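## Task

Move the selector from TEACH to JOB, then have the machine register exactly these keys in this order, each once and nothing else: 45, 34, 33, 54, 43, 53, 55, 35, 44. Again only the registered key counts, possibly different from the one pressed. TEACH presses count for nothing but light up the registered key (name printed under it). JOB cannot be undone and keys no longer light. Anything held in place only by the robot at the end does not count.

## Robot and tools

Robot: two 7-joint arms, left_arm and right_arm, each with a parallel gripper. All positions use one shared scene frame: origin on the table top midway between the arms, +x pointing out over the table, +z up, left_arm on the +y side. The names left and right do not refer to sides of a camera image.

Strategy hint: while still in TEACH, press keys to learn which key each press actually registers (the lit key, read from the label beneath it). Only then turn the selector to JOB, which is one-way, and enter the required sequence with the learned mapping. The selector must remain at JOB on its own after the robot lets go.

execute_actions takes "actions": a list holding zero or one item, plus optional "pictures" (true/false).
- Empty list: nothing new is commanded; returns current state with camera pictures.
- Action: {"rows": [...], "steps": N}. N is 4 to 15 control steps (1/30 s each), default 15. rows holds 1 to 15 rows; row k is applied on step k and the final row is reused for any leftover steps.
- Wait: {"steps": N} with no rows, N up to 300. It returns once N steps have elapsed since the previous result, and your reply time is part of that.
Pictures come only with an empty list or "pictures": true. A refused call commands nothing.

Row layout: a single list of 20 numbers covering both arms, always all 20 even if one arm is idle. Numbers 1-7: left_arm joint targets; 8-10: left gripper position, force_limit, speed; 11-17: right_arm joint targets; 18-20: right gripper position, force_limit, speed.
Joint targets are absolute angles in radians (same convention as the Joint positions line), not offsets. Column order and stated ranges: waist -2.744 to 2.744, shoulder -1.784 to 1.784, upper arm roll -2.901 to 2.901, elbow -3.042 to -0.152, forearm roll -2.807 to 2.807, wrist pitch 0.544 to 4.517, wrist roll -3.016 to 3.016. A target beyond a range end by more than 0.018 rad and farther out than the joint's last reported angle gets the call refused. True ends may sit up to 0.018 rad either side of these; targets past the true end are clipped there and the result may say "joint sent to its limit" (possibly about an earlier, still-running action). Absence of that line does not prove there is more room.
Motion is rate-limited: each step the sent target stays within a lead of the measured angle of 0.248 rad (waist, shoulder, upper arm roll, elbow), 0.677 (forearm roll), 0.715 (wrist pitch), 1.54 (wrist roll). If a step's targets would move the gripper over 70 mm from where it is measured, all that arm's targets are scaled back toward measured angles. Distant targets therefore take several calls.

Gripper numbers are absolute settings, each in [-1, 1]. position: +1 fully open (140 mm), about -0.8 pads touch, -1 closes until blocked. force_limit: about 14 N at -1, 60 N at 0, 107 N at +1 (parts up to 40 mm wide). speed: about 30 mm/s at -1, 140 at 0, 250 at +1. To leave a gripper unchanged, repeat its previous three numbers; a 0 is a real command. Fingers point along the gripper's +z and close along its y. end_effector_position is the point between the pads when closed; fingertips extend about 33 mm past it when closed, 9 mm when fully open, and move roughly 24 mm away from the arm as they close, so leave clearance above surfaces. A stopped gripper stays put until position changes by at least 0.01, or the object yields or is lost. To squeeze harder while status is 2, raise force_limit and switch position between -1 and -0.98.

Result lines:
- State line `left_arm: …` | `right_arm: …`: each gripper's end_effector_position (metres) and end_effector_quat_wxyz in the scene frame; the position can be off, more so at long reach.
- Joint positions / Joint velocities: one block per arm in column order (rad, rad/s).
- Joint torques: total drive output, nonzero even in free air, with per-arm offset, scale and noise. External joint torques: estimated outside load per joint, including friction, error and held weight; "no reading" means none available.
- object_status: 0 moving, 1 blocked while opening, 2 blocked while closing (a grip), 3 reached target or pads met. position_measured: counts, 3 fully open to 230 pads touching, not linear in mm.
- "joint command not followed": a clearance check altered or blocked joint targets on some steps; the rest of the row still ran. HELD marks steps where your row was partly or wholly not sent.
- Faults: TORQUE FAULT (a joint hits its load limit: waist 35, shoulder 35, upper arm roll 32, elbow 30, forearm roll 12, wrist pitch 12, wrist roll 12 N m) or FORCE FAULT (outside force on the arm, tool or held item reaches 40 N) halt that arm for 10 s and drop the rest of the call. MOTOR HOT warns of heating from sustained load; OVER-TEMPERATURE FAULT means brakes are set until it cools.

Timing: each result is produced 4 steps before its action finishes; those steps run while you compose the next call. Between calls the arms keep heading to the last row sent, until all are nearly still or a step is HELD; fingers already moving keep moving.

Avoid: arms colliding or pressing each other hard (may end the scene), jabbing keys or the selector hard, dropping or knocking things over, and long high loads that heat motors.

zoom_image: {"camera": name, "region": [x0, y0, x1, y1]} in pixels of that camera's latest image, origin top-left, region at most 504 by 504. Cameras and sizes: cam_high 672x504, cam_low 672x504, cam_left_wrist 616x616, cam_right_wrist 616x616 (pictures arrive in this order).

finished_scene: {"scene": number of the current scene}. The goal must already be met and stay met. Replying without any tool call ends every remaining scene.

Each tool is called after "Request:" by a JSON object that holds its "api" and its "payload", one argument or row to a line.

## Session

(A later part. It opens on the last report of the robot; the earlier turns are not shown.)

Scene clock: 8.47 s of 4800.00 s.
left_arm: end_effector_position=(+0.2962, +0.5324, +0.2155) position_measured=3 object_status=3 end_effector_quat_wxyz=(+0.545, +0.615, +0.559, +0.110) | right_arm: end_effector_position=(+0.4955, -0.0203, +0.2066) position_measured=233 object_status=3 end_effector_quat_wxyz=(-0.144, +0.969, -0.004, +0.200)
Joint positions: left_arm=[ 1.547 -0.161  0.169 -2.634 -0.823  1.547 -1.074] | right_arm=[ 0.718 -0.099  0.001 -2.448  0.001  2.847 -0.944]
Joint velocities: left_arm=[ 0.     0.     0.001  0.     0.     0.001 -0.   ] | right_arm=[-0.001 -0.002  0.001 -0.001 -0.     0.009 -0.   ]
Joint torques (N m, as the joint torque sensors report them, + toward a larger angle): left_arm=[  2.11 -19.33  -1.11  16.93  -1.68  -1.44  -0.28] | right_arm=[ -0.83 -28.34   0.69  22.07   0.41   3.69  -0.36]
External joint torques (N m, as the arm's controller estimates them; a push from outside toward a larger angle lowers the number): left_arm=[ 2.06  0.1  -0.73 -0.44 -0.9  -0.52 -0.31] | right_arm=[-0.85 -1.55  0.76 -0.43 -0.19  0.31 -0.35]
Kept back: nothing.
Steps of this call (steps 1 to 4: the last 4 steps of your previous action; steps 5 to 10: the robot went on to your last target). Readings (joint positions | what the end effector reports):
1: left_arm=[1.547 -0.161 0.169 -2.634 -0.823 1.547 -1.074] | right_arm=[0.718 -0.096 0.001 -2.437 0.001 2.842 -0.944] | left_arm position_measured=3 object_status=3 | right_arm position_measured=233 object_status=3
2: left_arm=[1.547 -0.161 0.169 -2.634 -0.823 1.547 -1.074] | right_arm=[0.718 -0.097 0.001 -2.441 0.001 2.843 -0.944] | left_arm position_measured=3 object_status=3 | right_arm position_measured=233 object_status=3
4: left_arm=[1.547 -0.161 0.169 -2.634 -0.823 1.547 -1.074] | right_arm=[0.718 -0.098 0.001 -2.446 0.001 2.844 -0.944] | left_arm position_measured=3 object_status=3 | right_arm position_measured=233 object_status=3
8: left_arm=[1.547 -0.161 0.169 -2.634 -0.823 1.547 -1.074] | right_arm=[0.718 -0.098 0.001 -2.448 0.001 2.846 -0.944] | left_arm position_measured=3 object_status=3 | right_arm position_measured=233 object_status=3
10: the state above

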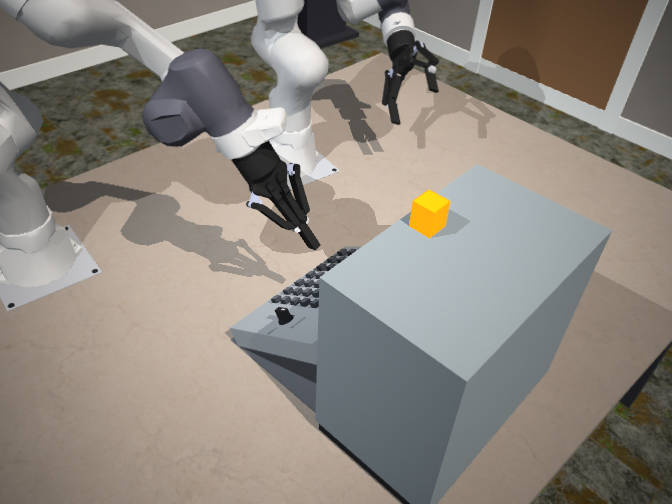

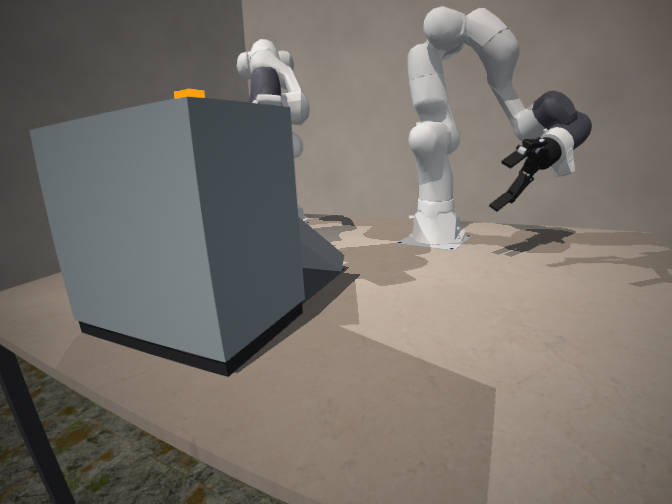

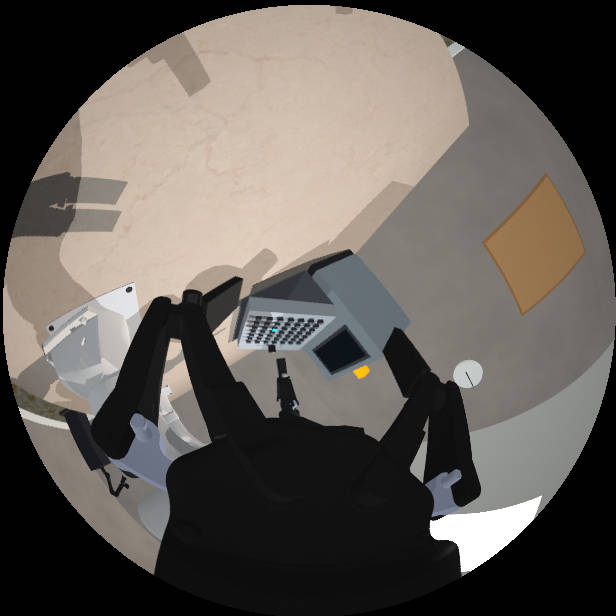

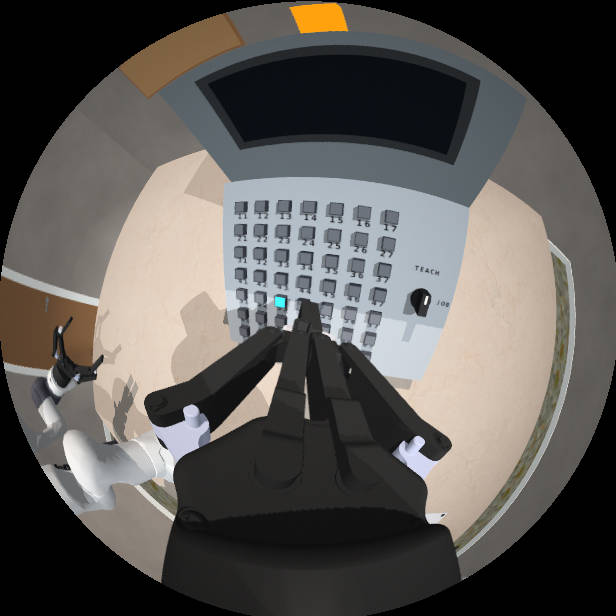

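Request:
{"api": "execute_actions", "payload": {
  "actions": [
    {"rows":[[1.549,-0.162,0.167,-2.636,-0.826,1.544,-1.079,1,0,0,0.717,-0.2,0,-2.6,0,2.95,-0.95,-1,0,1]],"steps":15}
  ]
}}

Request:
{"api": "execute_actions", "payload": {
  "actions": [
    {"steps":8}
  ],
  "pictures": true
}}

Request:
{"api": "zoom_image", "payload": {
  "camera": "cam_right_wrist",
  "region": [190, 140, 470, 340]
}}

Scene clock: 8.97 s of 4800.00 s.
left_arm: end_effector_position=(+0.2962, +0.5324, +0.2155) position_measured=3 object_status=3 end_effector_quat_wxyz=(+0.545, +0.615, +0.559, +0.110) | right_arm: end_effector_position=(+0.4681, -0.0401, +0.2034) position_measured=233 object_status=3 end_effector_quat_wxyz=(-0.155, +0.964, -0.004, +0.215)
Joint positions: left_arm=[ 1.547 -0.161  0.169 -2.634 -0.823  1.547 -1.074] | right_arm=[ 0.718 -0.198  0.001 -2.597  0.001  2.936 -0.945]
Joint velocities: left_arm=[ 0.001 -0.     0.001  0.    -0.     0.    -0.   ] | right_arm=[-0.001 -0.012  0.001 -0.015 -0.     0.072  0.002]
Joint torques (N m, as the joint torque sensors report them, + toward a larger angle): left_arm=[  2.04 -19.31  -1.73  16.87  -1.64  -1.41  -0.24] | right_arm=[ -0.49 -24.69   0.53  21.31   0.31   3.78  -0.32]
External joint torques (N m, as the arm's controller estimates them; a push from outside toward a larger angle lowers the number): left_arm=[ 2.03  0.18 -1.31 -0.54 -0.84 -0.48 -0.27] | right_arm=[-0.46 -2.02  0.76 -0.73 -0.26  0.38 -0.31]
Steps of this call (steps 1 to 4: the robot went on to your last target; steps 5 to 15: the first 11 steps of this action). Readings (joint positions | what the end effector reports):
5: left_arm=[1.547 -0.161 0.169 -2.634 -0.823 1.547 -1.074] | right_arm=[0.718 -0.121 0.001 -2.482 0.001 2.866 -0.945] | left_arm position_measured=3 object_status=3 | right_arm position_measured=233 object_status=3
6: left_arm=[1.547 -0.161 0.169 -2.634 -0.823 1.547 -1.074] | right_arm=[0.718 -0.149 0.001 -2.524 0.001 2.880 -0.945] | left_arm position_measured=3 object_status=3 | right_arm position_measured=233 object_status=3
8: left_arm=[1.547 -0.161 0.169 -2.634 -0.823 1.547 -1.074] | right_arm=[0.718 -0.179 0.001 -2.569 0.001 2.901 -0.945] | left_arm position_measured=3 object_status=3 | right_arm position_measured=233 object_status=3
12: left_arm=[1.547 -0.161 0.169 -2.634 -0.823 1.547 -1.074] | right_arm=[0.718 -0.196 0.001 -2.594 0.001 2.926 -0.945] | left_arm position_measured=3 object_status=3 | right_arm position_measured=233 object_status=3
15: the state above

Scene clock: 9.23 s of 4800.00 s.
left_arm: end_effector_position=(+0.2962, +0.5324, +0.2155) position_measured=3 object_status=3 end_effector_quat_wxyz=(+0.545, +0.615, +0.559, +0.110) | right_arm: end_effector_position=(+0.4695, -0.0391, +0.2054) position_measured=233 object_status=3 end_effector_quat_wxyz=(-0.157, +0.963, -0.004, +0.219)
Joint positions: left_arm=[ 1.547 -0.161  0.169 -2.634 -0.823  1.547 -1.074] | right_arm=[ 0.718 -0.199  0.001 -2.598  0.001  2.946 -0.945]
Joint velocities: left_arm=[-0.     0.001 -0.     0.     0.001 -0.    -0.002] | right_arm=[-0.    -0.001  0.001 -0.001  0.001  0.014 -0.002]
Joint torques (N m, as the joint torque sensors report them, + toward a larger angle): left_arm=[  2.33 -19.63  -1.21  16.89  -1.65  -1.4   -0.28] | right_arm=[ -0.78 -24.45   0.7   21.57   0.34   3.74  -0.33]
External joint torques (N m, as the arm's controller estimates them; a push from outside toward a larger angle lowers the number): left_arm=[ 2.33 -0.14 -0.78 -0.54 -0.86 -0.47 -0.31] | right_arm=[-0.82 -1.66  0.84 -0.43 -0.22  0.32 -0.32]
Kept back: nothing.
Steps of this call (steps 1 to 4: the last 4 steps of your previous action; steps 5 to 8: the robot went on to your last target). Readings (joint positions | what the end effector reports):
1: left_arm=[1.547 -0.161 0.169 -2.634 -0.823 1.547 -1.074] | right_arm=[0.718 -0.198 0.001 -2.597 0.001 2.938 -0.945] | left_arm position_measured=3 object_status=3 | right_arm position_measured=233 object_status=3
2: left_arm=[1.547 -0.161 0.169 -2.634 -0.823 1.547 -1.074] | right_arm=[0.718 -0.199 0.001 -2.598 0.001 2.940 -0.945] | left_arm position_measured=3 object_status=3 | right_arm position_measured=233 object_status=3
4: left_arm=[1.547 -0.161 0.169 -2.634 -0.823 1.547 -1.074] | right_arm=[0.718 -0.199 0.001 -2.598 0.001 2.943 -0.945] | left_arm position_measured=3 object_status=3 | right_arm position_measured=233 object_status=3
8: the state above

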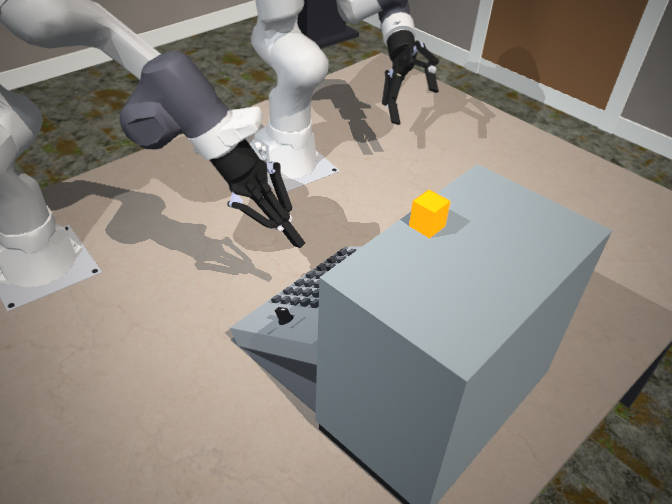

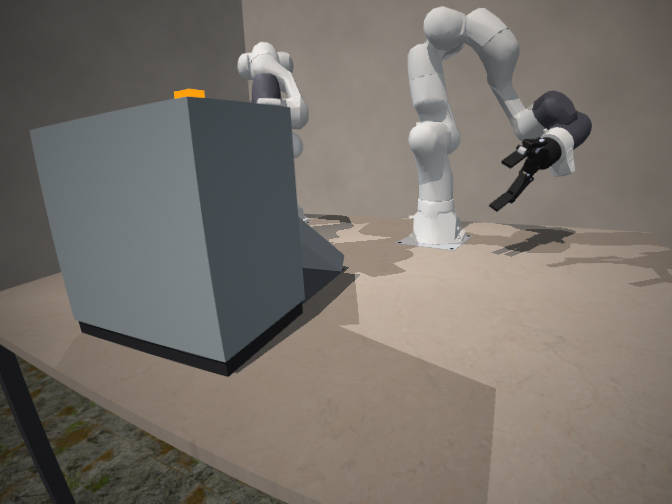

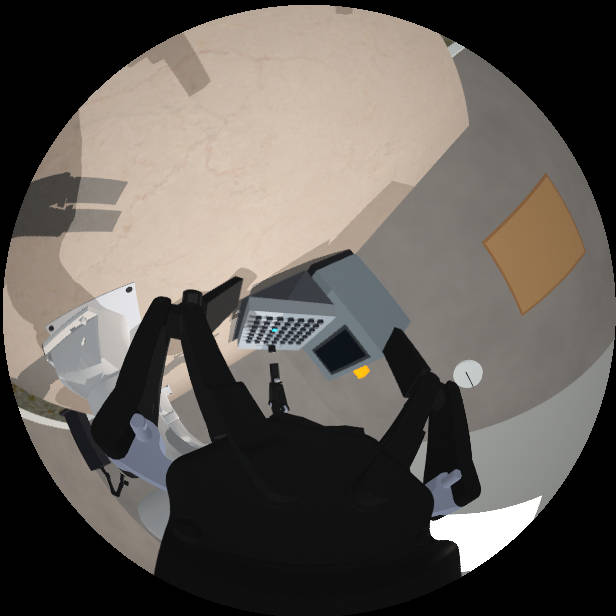

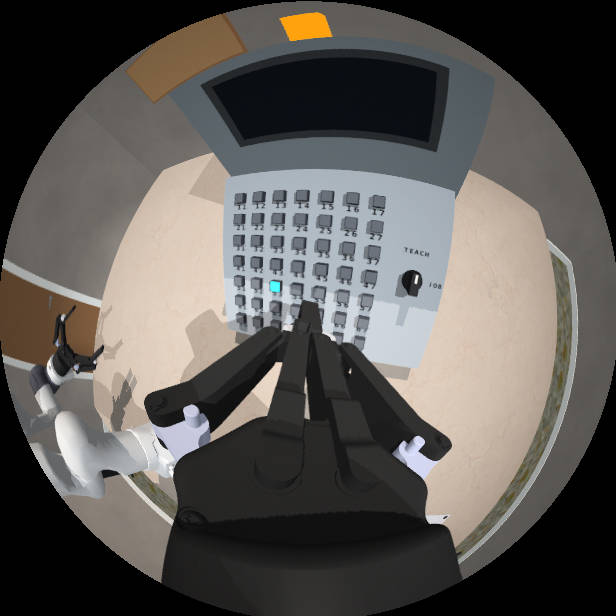

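Region (190, 140, 470, 340) of cam_right_wrist's 616x616 image, scaled by 1.800, with more detail than that image has; it fills the top 360 rows of this view, and the rest is white.

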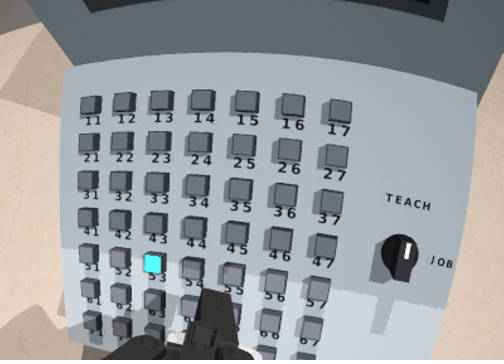

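Request:
{"api": "execute_actions", "payload": {
  "actions": [
    {"rows":[[1.549,-0.162,0.167,-2.636,-0.826,1.544,-1.079,1,0,0,0.70,0.15,0,-2.197,0,2.813,-0.97,-1,0,1]],"steps":15}
  ]
}}

Request:
{"api": "execute_actions", "payload": {
  "actions": [
    {"steps":22}
  ],
  "pictures": true
}}

Request:
{"api": "execute_actions", "payload": {
  "actions": [
    {"rows":[[1.549,-0.162,0.167,-2.636,-0.826,1.544,-1.079,1,0,0,0.7,0.165,0,-2.197,0,2.813,-0.97,-1,0,1],[1.549,-0.162,0.167,-2.636,-0.826,1.544,-1.079,1,0,0,0.7,0.178,0,-2.197,0,2.813,-0.97,-1,0,1],[1.549,-0.162,0.167,-2.636,-0.826,1.544,-1.079,1,0,0,0.7,0.188,0,-2.197,0,2.813,-0.97,-1,0,1],[1.549,-0.162,0.167,-2.636,-0.826,1.544,-1.079,1,0,0,0.7,0.196,0,-2.197,0,2.813,-0.97,-1,0,1],[1.549,-0.162,0.167,-2.636,-0.826,1.544,-1.079,1,0,0,0.7,0.202,0,-2.197,0,2.813,-0.97,-1,0,1],[1.549,-0.162,0.167,-2.636,-0.826,1.544,-1.079,1,0,0,0.7,0.207,0,-2.197,0,2.813,-0.97,-1,0,1],[1.549,-0.162,0.167,-2.636,-0.826,1.544,-1.079,1,0,0,0.7,0.211,0,-2.197,0,2.813,-0.97,-1,0,1]],"steps":15}
  ]
}}

Request:
{"api": "execute_actions", "payload": {
  "actions": [
    {"steps":6}
  ]
}}

Request:
{"api": "execute_actions", "payload": {
  "actions": [
    {"rows":[[1.549,-0.162,0.167,-2.636,-0.826,1.544,-1.079,1,0,0,0.7,0.1,0,-2.197,0,2.813,-0.97,-1,0,1],[1.549,-0.162,0.167,-2.636,-0.826,1.544,-1.079,1,0,0,0.7,0.1,0,-2.197,0,2.813,-0.97,-1,0,1],[1.549,-0.162,0.167,-2.636,-0.826,1.544,-1.079,1,0,0,0.7,0.1,0,-2.197,0,2.813,-0.97,-1,0,1],[1.549,-0.162,0.167,-2.636,-0.826,1.544,-1.079,1,0,0,0.7,0.1,0,-2.197,0,2.813,-0.97,-1,0,1],[1.549,-0.162,0.167,-2.636,-0.826,1.544,-1.079,1,0,0,0.7,-0.2,0,-2.6,0,2.95,-0.97,-1,0,1]],"steps":15}
  ]
}}

Request:
{"api": "execute_actions", "payload": {
  "actions": [
    {"steps":15}
  ],
  "pictures": true
}}

Request:
{"api": "zoom_image", "payload": {
  "camera": "cam_right_wrist",
  "region": [190, 140, 470, 340]
}}

Scene clock: 10.17 s of 4800.00 s.
left_arm: end_effector_position=(+0.2962, +0.5324, +0.2155) position_measured=3 object_status=3 end_effector_quat_wxyz=(+0.545, +0.615, +0.559, +0.110) | right_arm: end_effector_position=(+0.5603, +0.0118, +0.1786) position_measured=233 object_status=3 end_effector_quat_wxyz=(-0.135, +0.972, -0.005, +0.194)
Joint positions: left_arm=[ 1.547 -0.161  0.169 -2.634 -0.823  1.547 -1.074] | right_arm=[ 0.702  0.148  0.001 -2.206 -0.     2.83  -0.958]
Joint velocities: left_arm=[ 0.001 -0.002  0.     0.001  0.001 -0.     0.001] | right_arm=[ 0.     0.021  0.     0.092 -0.001 -0.089 -0.021]
Joint torques (N m, as the joint torque sensors report them, + toward a larger angle): left_arm=[  2.48 -19.47  -1.56  17.04  -1.63  -1.41  -0.21] | right_arm=[ -1.07 -36.5    0.54  24.71   0.63   3.01  -0.37]
External joint torques (N m, as the arm's controller estimates them; a push from outside toward a larger angle lowers the number): left_arm=[ 2.45  0.12 -1.17 -0.42 -0.84 -0.49 -0.24] | right_arm=[-1.13 -0.93  0.33  2.61  0.05 -0.33 -0.37]
Steps of this call (steps 1 to 17: the robot went on to your last target; steps 18 to 28: the first 11 steps of this action). Readings (joint positions | what the end effector reports):
18: left_arm=[1.547 -0.161 0.169 -2.634 -0.823 1.547 -1.074] | right_arm=[0.716 -0.153 0.002 -2.544 -0.000 2.925 -0.946] | left_arm position_measured=3 object_status=3 | right_arm position_measured=233 object_status=3
19: left_arm=[1.547 -0.161 0.169 -2.634 -0.823 1.547 -1.074] | right_arm=[0.713 -0.076 0.002 -2.460 -0.000 2.907 -0.948] | left_arm position_measured=3 object_status=3 | right_arm position_measured=233 object_status=3
21: left_arm=[1.547 -0.161 0.169 -2.634 -0.823 1.547 -1.074] | right_arm=[0.706 0.055 0.002 -2.317 -0.000 2.878 -0.952] | left_arm position_measured=3 object_status=3 | right_arm position_measured=233 object_status=3
25: left_arm=[1.547 -0.161 0.169 -2.634 -0.823 1.547 -1.074] | right_arm=[0.702 0.140 0.001 -2.222 -0.000 2.843 -0.956] | left_arm position_measured=3 object_status=3 | right_arm position_measured=233 object_status=3
28: the state above

Scene clock: 10.90 s of 4800.00 s.
left_arm: end_effector_position=(+0.2962, +0.5324, +0.2155) position_measured=3 object_status=3 end_effector_quat_wxyz=(+0.545, +0.615, +0.559, +0.110) | right_arm: end_effector_position=(+0.5597, +0.0114, +0.1783) position_measured=233 object_status=3 end_effector_quat_wxyz=(-0.132, +0.973, -0.002, +0.191)
Joint positions: left_arm=[ 1.547 -0.161  0.169 -2.634 -0.823  1.547 -1.074] | right_arm=[ 0.702  0.149  0.001 -2.199 -0.     2.815 -0.964]
Joint velocities: left_arm=[-0.001 -0.001  0.     0.001 -0.     0.001 -0.   ] | right_arm=[ 0.001 -0.     0.    -0.002  0.001 -0.001 -0.003]
Joint torques (N m, as the joint torque sensors report them, + toward a larger angle): left_arm=[  1.8  -19.23  -1.23  16.87  -1.66  -1.38  -0.27] | right_arm=[ -0.78 -35.96   0.93  24.37   0.63   3.06  -0.26]
External joint torques (N m, as the arm's controller estimates them; a push from outside toward a larger angle lowers the number): left_arm=[ 1.81  0.31 -0.79 -0.57 -0.86 -0.45 -0.3 ] | right_arm=[-0.88 -0.61  0.69  1.87  0.04 -0.29 -0.26]
Kept back: nothing.
Steps of this call (steps 1 to 4: the last 4 steps of your previous action; steps 5 to 22: the robot went on to your last target). Readings (joint positions | what the end effector reports):
1: left_arm=[1.547 -0.161 0.169 -2.634 -0.823 1.547 -1.074] | right_arm=[0.702 0.148 0.001 -2.203 -0.000 2.828 -0.959] | left_arm position_measured=3 object_status=3 | right_arm position_measured=233 object_status=3
2: left_arm=[1.547 -0.161 0.169 -2.634 -0.823 1.547 -1.074] | right_arm=[0.702 0.148 0.001 -2.201 -0.000 2.825 -0.960] | left_arm position_measured=3 object_status=3 | right_arm position_measured=233 object_status=3
4: left_arm=[1.547 -0.161 0.169 -2.634 -0.823 1.547 -1.074] | right_arm=[0.702 0.148 0.001 -2.200 -0.000 2.822 -0.961] | left_arm position_measured=3 object_status=3 | right_arm position_measured=233 object_status=3
8: left_arm=[1.547 -0.161 0.169 -2.634 -0.823 1.547 -1.074] | right_arm=[0.702 0.149 0.001 -2.199 -0.000 2.818 -0.962] | left_arm position_measured=3 object_status=3 | right_arm position_measured=233 object_status=3
22: the state above

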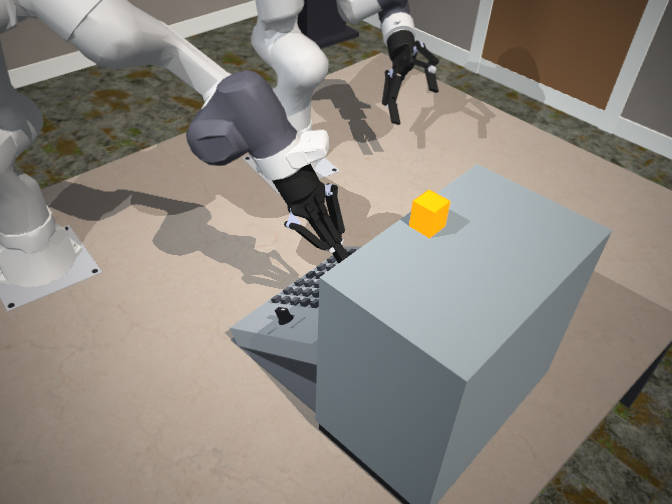

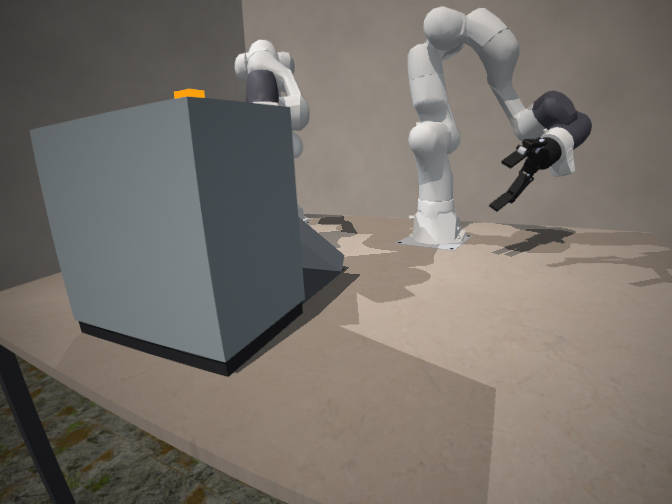

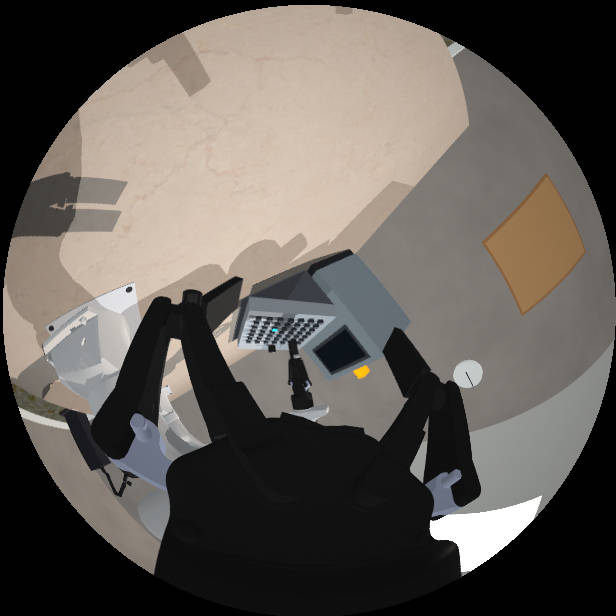

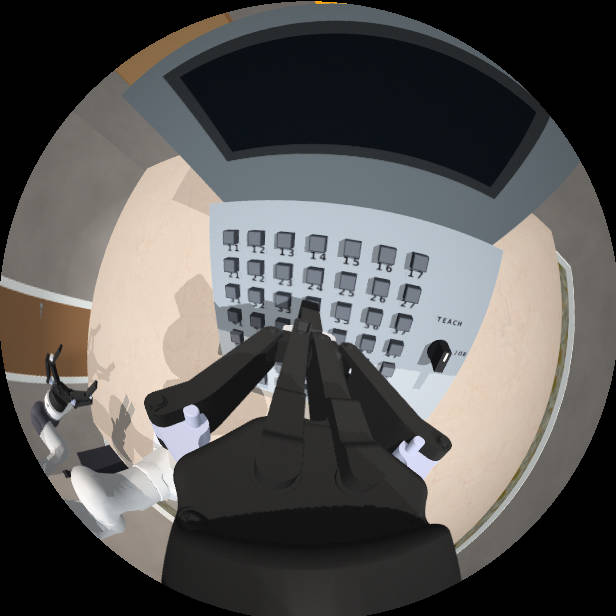

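Scene clock: 21.20 s of 4800.00 s.
left_arm: end_effector_position=(+0.2962, +0.5323, +0.2155) position_measured=3 object_status=3 end_effector_quat_wxyz=(+0.545, +0.615, +0.559, +0.110) | right_arm: end_effector_position=(+0.5557, +0.0089, +0.1528) position_measured=233 object_status=3 end_effector_quat_wxyz=(-0.122, +0.977, -0.002, +0.176)
Joint positions: left_arm=[ 1.547 -0.161  0.169 -2.634 -0.823  1.547 -1.074] | right_arm=[ 0.702  0.19   0.001 -2.194 -0.     2.816 -0.964]
Joint velocities: left_arm=[-0.001 -0.001  0.001  0.    -0.     0.001  0.   ] | right_arm=[ 0.     0.    -0.     0.    -0.001 -0.001  0.003]
Joint torques (N m, as the joint torque sensors report them, + toward a larger angle): left_arm=[  1.9  -19.33  -1.23  16.4   -1.65  -1.33  -0.26] | right_arm=[ -0.05 -35.47   1.21  22.94   0.61   3.44  -0.06]
External joint torques (N m, as the arm's controller estimates them; a push from outside toward a larger angle lowers the number): left_arm=[ 1.86  0.21 -0.84 -1.03 -0.86 -0.41 -0.29] | right_arm=[-0.09  0.68  0.99  0.9   0.04  0.13 -0.06]
FORCE FAULT: contact force on the right arm reached its limit, and that arm stopped for 10 seconds. The contact can be on any part of that arm, not only on its tool. That arm's remaining commands of this call were not run. That arm holds still and accepts commands again. Move the arm away from the contact; if what it grips holds it there, let go first. Pushing or pulling that hard again can fault the arm again.
Kept back: nothing.
The stop of the right arm began at step 9 of this call (marked STOPPED below). From that step on that arm followed nothing that you had sent. 7 of its steps, steps kept back included, did not run and will not run. The other arm was sent all steps of this action in this call, none kept back. Nothing is kept back now, and the robot has no last target.
Steps of this call (steps 1 to 11: the first 11 steps of this action; steps 12 to 15: the last 4 steps of this action, not kept back; steps 16 to 309: the stop continued). Readings (joint positions | what the end effector reports):
1: left_arm=[1.547 -0.161 0.169 -2.634 -0.823 1.547 -1.074] | right_arm=[0.702 0.151 0.001 -2.198 -0.000 2.815 -0.964] | left_arm position_measured=3 object_status=3 | right_arm position_measured=233 object_status=3
2: left_arm=[1.547 -0.161 0.169 -2.634 -0.823 1.547 -1.074] | right_arm=[0.702 0.156 0.001 -2.196 -0.000 2.815 -0.964] | left_arm position_measured=3 object_status=3 | right_arm position_measured=233 object_status=3
4: left_arm=[1.547 -0.161 0.169 -2.634 -0.823 1.547 -1.074] | right_arm=[0.702 0.172 0.001 -2.195 -0.000 2.815 -0.964] | left_arm position_measured=3 object_status=3 | right_arm position_measured=233 object_status=3
8: left_arm=[1.547 -0.161 0.169 -2.634 -0.823 1.547 -1.074] | right_arm=[0.702 0.191 0.001 -2.195 -0.000 2.816 -0.964] | left_arm position_measured=3 object_status=3 | right_arm position_measured=233 object_status=3
9: left_arm=[1.547 -0.161 0.169 -2.634 -0.823 1.547 -1.074] | right_arm=[0.702 0.190 0.001 -2.195 -0.000 2.816 -0.964] | left_arm position_measured=3 object_status=3 | right_arm position_measured=233 object_status=3 STOPPED (the right arm)
309: the state above

Scene clock: 21.23 s of 4800.00 s.
left_arm: end_effector_position=(+0.2962, +0.5323, +0.2155) position_measured=3 object_status=3 end_effector_quat_wxyz=(+0.545, +0.615, +0.559, +0.110) | right_arm: end_effector_position=(+0.5557, +0.0089, +0.1528) position_measured=233 object_status=3 end_effector_quat_wxyz=(-0.122, +0.977, -0.002, +0.176)
Joint positions: left_arm=[ 1.547 -0.161  0.169 -2.634 -0.823  1.547 -1.074] | right_arm=[ 0.702  0.19   0.001 -2.194 -0.     2.816 -0.964]
Joint velocities: left_arm=[ 0.    -0.001  0.     0.001 -0.001 -0.    -0.001] | right_arm=[ 0.    -0.001  0.002 -0.001 -0.     0.     0.   ]
Joint torques (N m, as the joint torque sensors report them, + toward a larger angle): left_arm=[  1.77 -19.37  -1.42  16.58  -1.66  -1.38  -0.27] | right_arm=[ -0.29 -35.59   1.19  22.89   0.63   3.45  -0.07]
External joint torques (N m, as the arm's controller estimates them; a push from outside toward a larger angle lowers the number): left_arm=[ 1.77  0.08 -0.99 -0.82 -0.87 -0.45 -0.3 ] | right_arm=[-0.4   0.69  0.9   0.79  0.06  0.13 -0.06]
Kept back: nothing.
A stop began in an earlier call of the same reply, so what this call sent did not run. Send another action.
Steps of this call (step 1: nothing new was sent). Readings (joint positions | what the end effector reports):
1: the state above

Scene clock: 21.27 s of 4800.00 s.
left_arm: end_effector_position=(+0.2962, +0.5323, +0.2155) position_measured=3 object_status=3 end_effector_quat_wxyz=(+0.545, +0.615, +0.559, +0.110) | right_arm: end_effector_position=(+0.5557, +0.0089, +0.1528) position_measured=233 object_status=3 end_effector_quat_wxyz=(-0.122, +0.977, -0.002, +0.176)
Joint positions: left_arm=[ 1.547 -0.161  0.169 -2.634 -0.823  1.547 -1.074] | right_arm=[ 0.702  0.19   0.001 -2.194 -0.     2.816 -0.964]
Joint velocities: left_arm=[-0.001 -0.    -0.001 -0.     0.    -0.    -0.001] | right_arm=[ 0.001  0.001  0.001  0.001 -0.001  0.001 -0.   ]
Joint torques (N m, as the joint torque sensors report them, + toward a larger angle): left_arm=[  1.97 -19.17  -1.22  16.97  -1.66  -1.38  -0.28] | right_arm=[ -0.08 -35.34   1.2   22.92   0.61   3.44  -0.03]
External joint torques (N m, as the arm's controller estimates them; a push from outside toward a larger angle lowers the number): left_arm=[ 2.02  0.28 -0.74 -0.4  -0.87 -0.44 -0.31] | right_arm=[-0.03  0.9   1.07  0.77  0.03  0.11 -0.03]
Kept back: nothing.
A stop began in an earlier call of the same reply, so what this call sent did not run. Send another action.
Steps of this call (step 1: nothing new was sent). Readings (joint positions | what the end effector reports):
1: the state above

Scene clock: 21.30 s of 4800.00 s.
left_arm: end_effector_position=(+0.2962, +0.5323, +0.2155) position_measured=3 object_status=3 end_effector_quat_wxyz=(+0.545, +0.615, +0.559, +0.110) | right_arm: end_effector_position=(+0.5557, +0.0089, +0.1528) position_measured=233 object_status=3 end_effector_quat_wxyz=(-0.122, +0.977, -0.002, +0.176)
Joint positions: left_arm=[ 1.547 -0.161  0.169 -2.634 -0.823  1.547 -1.074] | right_arm=[ 0.702  0.19   0.001 -2.194 -0.     2.816 -0.964]
Joint velocities: left_arm=[-0.     0.001 -0.002 -0.001  0.     0.    -0.003] | right_arm=[ 0.001 -0.001 -0.     0.001  0.001 -0.     0.   ]
Joint torques (N m, as the joint torque sensors report them, + toward a larger angle): left_arm=[  2.59 -19.87  -1.63  16.87  -1.63  -1.35  -0.24] | right_arm=[  0.02 -35.68   1.05  22.73   0.61   3.42  -0.04]
External joint torques (N m, as the arm's controller estimates them; a push from outside toward a larger angle lowers the number): left_arm=[ 2.6  -0.42 -1.18 -0.51 -0.84 -0.42 -0.27] | right_arm=[ 0.07  0.63  0.92  0.6   0.03  0.1  -0.04]
Kept back: nothing.
A stop began in an earlier call of the same reply, so what this call sent did not run. Send another action.
Steps of this call (step 1: nothing new was sent). Readings (joint positions | what the end effector reports):
1: the state above

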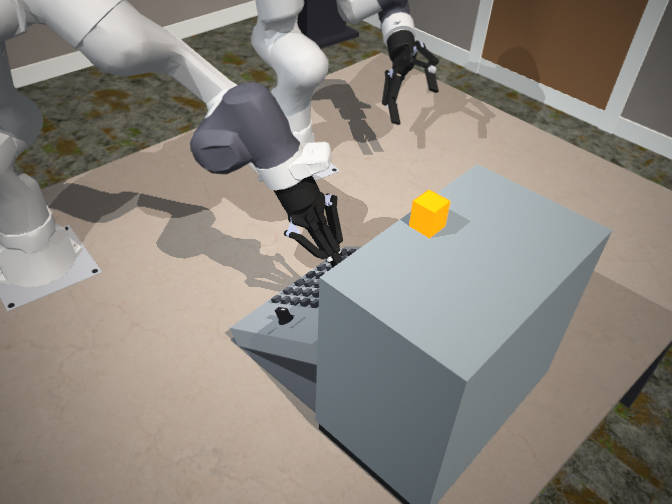

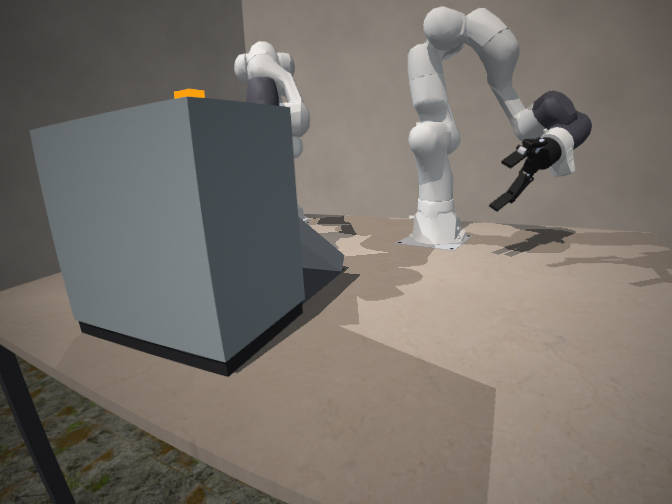

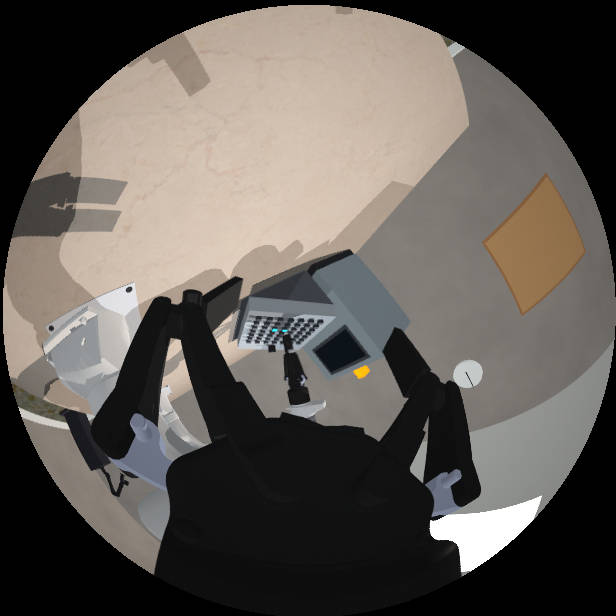

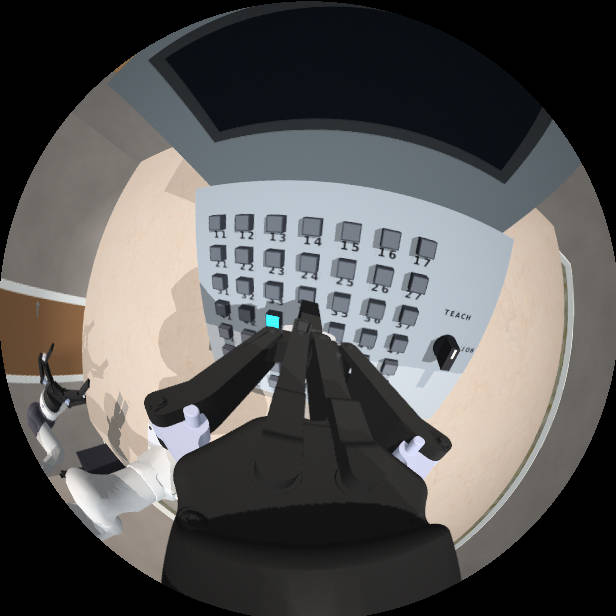

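Region (190, 140, 470, 340) of cam_right_wrist's 616x616 image, scaled by 1.800, with more detail than that image has; it fills the top 360 rows of this view, and the rest is white.

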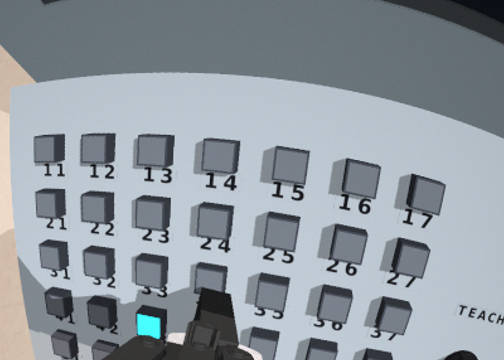

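Request:
{"api": "execute_actions", "payload": {
  "actions": [
    {"rows":[[1.549,-0.162,0.167,-2.636,-0.826,1.544,-1.079,1,0,0,0.702,0.09,0,-2.197,0,2.813,-0.97,-1,0,1],[1.549,-0.162,0.167,-2.636,-0.826,1.544,-1.079,1,0,0,0.702,0.09,0,-2.197,0,2.813,-0.97,-1,0,1],[1.549,-0.162,0.167,-2.636,-0.826,1.544,-1.079,1,0,0,0.702,0.09,0,-2.197,0,2.813,-0.97,-1,0,1],[1.549,-0.162,0.167,-2.636,-0.826,1.544,-1.079,1,0,0,0.702,0.09,0,-2.197,0,2.813,-0.97,-1,0,1],[1.549,-0.162,0.167,-2.636,-0.826,1.544,-1.079,1,0,0,0.702,0.09,0,-2.197,0,2.813,-0.97,-1,0,1],[1.549,-0.162,0.167,-2.636,-0.826,1.544,-1.079,1,0,0,0.654,0.09,0,-2.2545,0,2.834,-1.017,-1,0,1]],"steps":15}
  ]
}}

Request:
{"api": "execute_actions", "payload": {
  "actions": [
    {"steps":15}
  ]
}}

Request:
{"api": "execute_actions", "payload": {
  "actions": [
    {"rows":[[1.549,-0.162,0.167,-2.636,-0.826,1.544,-1.079,1,0,0,0.654,0.1,0,-2.2545,0,2.834,-1.017,-1,0,1],[1.549,-0.162,0.167,-2.636,-0.826,1.544,-1.079,1,0,0,0.654,0.108,0,-2.2545,0,2.834,-1.017,-1,0,1],[1.549,-0.162,0.167,-2.636,-0.826,1.544,-1.079,1,0,0,0.654,0.114,0,-2.2545,0,2.834,-1.017,-1,0,1],[1.549,-0.162,0.167,-2.636,-0.826,1.544,-1.079,1,0,0,0.654,0.119,0,-2.2545,0,2.834,-1.017,-1,0,1],[1.549,-0.162,0.167,-2.636,-0.826,1.544,-1.079,1,0,0,0.654,0.123,0,-2.2545,0,2.834,-1.017,-1,0,1],[1.549,-0.162,0.167,-2.636,-0.826,1.544,-1.079,1,0,0,0.654,0.126,0,-2.2545,0,2.834,-1.017,-1,0,1],[1.549,-0.162,0.167,-2.636,-0.826,1.544,-1.079,1,0,0,0.654,0.129,0,-2.2545,0,2.834,-1.017,-1,0,1],[1.549,-0.162,0.167,-2.636,-0.826,1.544,-1.079,1,0,0,0.654,0.132,0,-2.2545,0,2.834,-1.017,-1,0,1],[1.549,-0.162,0.167,-2.636,-0.826,1.544,-1.079,1,0,0,0.654,0.135,0,-2.2545,0,2.834,-1.017,-1,0,1],[1.549,-0.162,0.167,-2.636,-0.826,1.544,-1.079,1,0,0,0.654,0.138,0,-2.2545,0,2.834,-1.017,-1,0,1]],"steps":15}
  ]
}}

Request:
{"api": "execute_actions", "payload": {
  "actions": [
    {"steps":6}
  ],
  "pictures": true
}}

Scene clock: 22.57 s of 4800.00 s.
left_arm: end_effector_position=(+0.2962, +0.5323, +0.2155) position_measured=3 object_status=3 end_effector_quat_wxyz=(+0.545, +0.615, +0.559, +0.110) | right_arm: end_effector_position=(+0.5679, -0.0197, +0.1944) position_measured=233 object_status=3 end_effector_quat_wxyz=(-0.131, +0.970, -0.013, +0.205)
Joint positions: left_arm=[ 1.547 -0.161  0.169 -2.634 -0.823  1.547 -1.074] | right_arm=[ 0.658  0.089 -0.001 -2.247 -0.     2.827 -0.987]
Joint velocities: left_arm=[-0.001  0.001 -0.001  0.001 -0.001  0.001 -0.   ] | right_arm=[-0.091  0.057 -0.025 -0.115 -0.002  0.01  -0.081]
Joint torques (N m, as the joint torque sensors report them, + toward a larger angle): left_arm=[  2.37 -19.75  -1.16  17.01  -1.68  -1.4   -0.3 ] | right_arm=[  1.46 -37.69   3.27  24.84   0.67   4.08  -0.35]
External joint torques (N m, as the arm's controller estimates them; a push from outside toward a larger angle lowers the number): left_arm=[ 2.46 -0.27 -0.64 -0.41 -0.88 -0.46 -0.33] | right_arm=[-1.85 -0.97  0.   -0.36  0.28  0.22 -0.34]
Steps of this call (steps 1 to 27: nothing new was sent; steps 28 to 38: the first 11 steps of this action). Readings (joint positions | what the end effector reports):
28: left_arm=[1.547 -0.161 0.169 -2.634 -0.823 1.547 -1.074] | right_arm=[0.702 0.178 0.001 -2.201 -0.000 2.813 -0.964] | left_arm position_measured=3 object_status=3 | right_arm position_measured=233 object_status=3
29: left_arm=[1.547 -0.161 0.169 -2.634 -0.823 1.547 -1.074] | right_arm=[0.702 0.155 0.001 -2.205 -0.000 2.811 -0.964] | left_arm position_measured=3 object_status=3 | right_arm position_measured=233 object_status=3
31: left_arm=[1.547 -0.161 0.169 -2.634 -0.823 1.547 -1.074] | right_arm=[0.702 0.115 0.001 -2.199 -0.000 2.812 -0.964] | left_arm position_measured=3 object_status=3 | right_arm position_measured=233 object_status=3
35: left_arm=[1.547 -0.161 0.169 -2.634 -0.823 1.547 -1.074] | right_arm=[0.675 0.082 0.004 -2.228 -0.000 2.825 -0.977] | left_arm position_measured=3 object_status=3 | right_arm position_measured=233 object_status=3
38: the state above

Scene clock: 23.07 s of 4800.00 s.
left_arm: end_effector_position=(+0.2962, +0.5323, +0.2155) position_measured=3 object_status=3 end_effector_quat_wxyz=(+0.545, +0.615, +0.559, +0.110) | right_arm: end_effector_position=(+0.5676, -0.0227, +0.1907) position_measured=233 object_status=3 end_effector_quat_wxyz=(-0.128, +0.970, -0.005, +0.205)
Joint positions: left_arm=[ 1.547 -0.161  0.169 -2.634 -0.823  1.547 -1.074] | right_arm=[ 0.655  0.091 -0.001 -2.253 -0.     2.832 -1.007]
Joint velocities: left_arm=[ 0.    -0.001 -0.001  0.001  0.     0.    -0.001] | right_arm=[-0.     0.001  0.     0.001 -0.     0.001 -0.016]
Joint torques (N m, as the joint torque sensors report them, + toward a larger angle): left_arm=[  1.99 -19.62  -1.46  16.74  -1.65  -1.38  -0.34] | right_arm=[ -0.58 -35.63   1.9   22.51   0.66   3.71  -0.29]
External joint torques (N m, as the arm's controller estimates them; a push from outside toward a larger angle lowers the number): left_arm=[ 1.97 -0.04 -1.05 -0.78 -0.85 -0.46 -0.37] | right_arm=[-0.53 -2.24  1.87 -0.03  0.05  0.34 -0.28]
Kept back: nothing.
Steps of this call (steps 1 to 4: the last 4 steps of your previous action; steps 5 to 15: the robot went on to your last target). Readings (joint positions | what the end effector reports):
1: left_arm=[1.547 -0.161 0.169 -2.634 -0.823 1.547 -1.074] | right_arm=[0.656 0.091 -0.001 -2.250 -0.000 2.828 -0.989] | left_arm position_measured=3 object_status=3 | right_arm position_measured=233 object_status=3
2: left_arm=[1.547 -0.161 0.169 -2.634 -0.823 1.547 -1.074] | right_arm=[0.655 0.091 -0.001 -2.252 -0.000 2.828 -0.992] | left_arm position_measured=3 object_status=3 | right_arm position_measured=233 object_status=3
4: left_arm=[1.547 -0.161 0.169 -2.634 -0.823 1.547 -1.074] | right_arm=[0.655 0.091 -0.001 -2.253 -0.000 2.829 -0.996] | left_arm position_measured=3 object_status=3 | right_arm position_measured=233 object_status=3
8: left_arm=[1.547 -0.161 0.169 -2.634 -0.823 1.547 -1.074] | right_arm=[0.655 0.091 -0.001 -2.253 -0.000 2.831 -1.001] | left_arm position_measured=3 object_status=3 | right_arm position_measured=233 object_status=3
15: the state above

Scene clock: 23.43 s of 4800.00 s.
left_arm: end_effector_position=(+0.2962, +0.5323, +0.2155) position_measured=3 object_status=3 end_effector_quat_wxyz=(+0.545, +0.615, +0.559, +0.110) | right_arm: end_effector_position=(+0.5620, -0.0262, +0.1624) position_measured=233 object_status=3 end_effector_quat_wxyz=(-0.117, +0.975, -0.003, +0.188)
Joint positions: left_arm=[ 1.547 -0.161  0.169 -2.634 -0.823  1.547 -1.074] | right_arm=[ 0.655  0.134 -0.001 -2.254 -0.     2.833 -1.01 ]
Joint velocities: left_arm=[-0.    -0.     0.     0.001 -0.001 -0.001 -0.001] | right_arm=[-0.001  0.069 -0.    -0.003 -0.001 -0.    -0.007]
Joint torques (N m, as the joint torque sensors report them, + toward a larger angle): left_arm=[  2.4  -19.38  -1.25  16.78  -1.6   -1.4   -0.29] | right_arm=[ -0.48 -36.27   1.86  22.39   0.59   3.54  -0.39]
External joint torques (N m, as the arm's controller estimates them; a push from outside toward a larger angle lowers the number): left_arm=[ 2.38  0.13 -0.85 -0.65 -0.81 -0.48 -0.31] | right_arm=[-0.45 -0.37  1.76 -0.42  0.01  0.08 -0.39]
Steps of this call (steps 1 to 11: the first 11 steps of this action). Readings (joint positions | what the end effector reports):
1: left_arm=[1.547 -0.161 0.169 -2.634 -0.823 1.547 -1.074] | right_arm=[0.655 0.092 -0.001 -2.253 -0.000 2.832 -1.007] | left_arm position_measured=3 object_status=3 | right_arm position_measured=233 object_status=3
2: left_arm=[1.547 -0.161 0.169 -2.634 -0.823 1.547 -1.074] | right_arm=[0.655 0.095 -0.001 -2.253 -0.000 2.832 -1.008] | left_arm position_measured=3 object_status=3 | right_arm position_measured=233 object_status=3
4: left_arm=[1.547 -0.161 0.169 -2.634 -0.823 1.547 -1.074] | right_arm=[0.655 0.104 -0.001 -2.253 -0.000 2.833 -1.008] | left_arm position_measured=3 object_status=3 | right_arm position_measured=233 object_status=3
8: left_arm=[1.547 -0.161 0.169 -2.634 -0.823 1.547 -1.074] | right_arm=[0.655 0.124 -0.001 -2.253 -0.000 2.833 -1.010] | left_arm position_measured=3 object_status=3 | right_arm position_measured=233 object_status=3
11: the state above

Scene clock: 23.63 s of 4800.00 s.
left_arm: end_effector_position=(+0.2962, +0.5323, +0.2155) position_measured=3 object_status=3 end_effector_quat_wxyz=(+0.545, +0.615, +0.559, +0.110) | right_arm: end_effector_position=(+0.5613, -0.0266, +0.1598) position_measured=233 object_status=3 end_effector_quat_wxyz=(-0.116, +0.976, -0.003, +0.186)
Joint positions: left_arm=[ 1.547 -0.161  0.169 -2.634 -0.823  1.547 -1.074] | right_arm=[ 0.655  0.137 -0.001 -2.254 -0.     2.833 -1.011]
Joint velocities: left_arm=[-0.001 -0.001  0.     0.001 -0.002  0.    -0.003] | right_arm=[-0.     0.     0.    -0.001 -0.001 -0.    -0.002]
Joint torques (N m, as the joint torque sensors report them, + toward a larger angle): left_arm=[  1.69 -19.06  -1.49  16.97  -1.56  -1.39  -0.26] | right_arm=[ -0.65 -35.34   1.73  22.53   0.63   3.52  -0.33]
External joint torques (N m, as the arm's controller estimates them; a push from outside toward a larger angle lowers the number): left_arm=[ 1.69  0.46 -1.06 -0.47 -0.76 -0.46 -0.29] | right_arm=[-0.67 -0.86  1.58  0.5   0.05  0.19 -0.33]
Kept back: nothing.
Steps of this call (steps 1 to 4: the last 4 steps of your previous action; steps 5 to 6: the robot went on to your last target). Readings (joint positions | what the end effector reports):
1: left_arm=[1.547 -0.161 0.169 -2.634 -0.823 1.547 -1.074] | right_arm=[0.655 0.135 -0.001 -2.254 -0.000 2.833 -1.010] | left_arm position_measured=3 object_status=3 | right_arm position_measured=233 object_status=3
2: left_arm=[1.547 -0.161 0.169 -2.634 -0.823 1.547 -1.074] | right_arm=[0.655 0.137 -0.001 -2.254 -0.000 2.833 -1.010] | left_arm position_measured=3 object_status=3 | right_arm position_measured=233 object_status=3
4: left_arm=[1.547 -0.161 0.169 -2.634 -0.823 1.547 -1.074] | right_arm=[0.655 0.137 -0.001 -2.254 -0.000 2.833 -1.011] | left_arm position_measured=3 object_status=3 | right_arm position_measured=233 object_status=3
6: the state above

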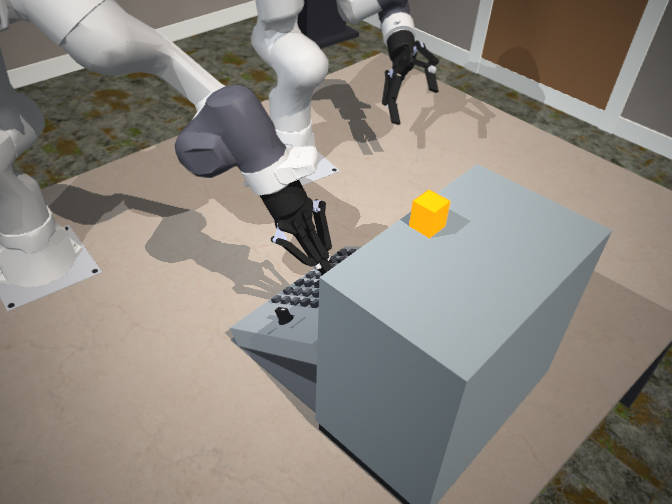

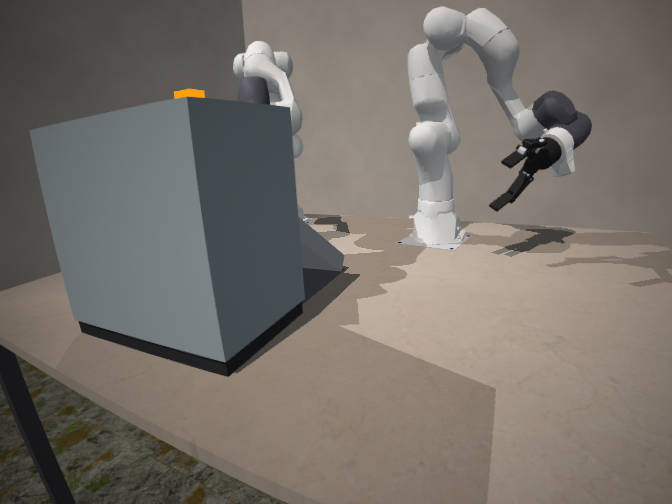

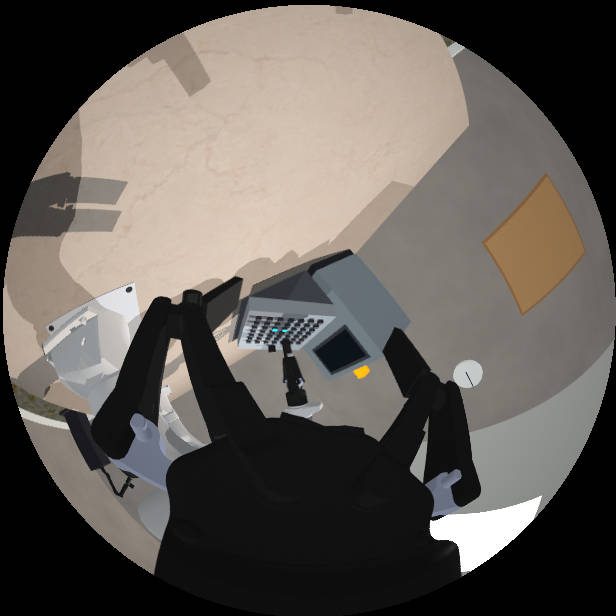

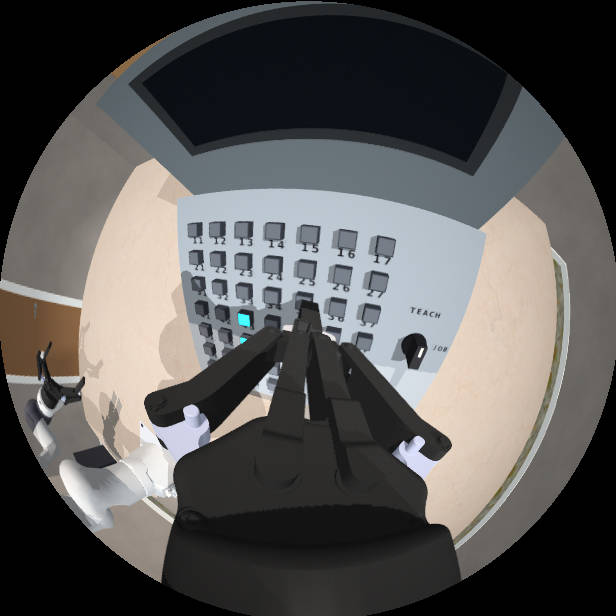

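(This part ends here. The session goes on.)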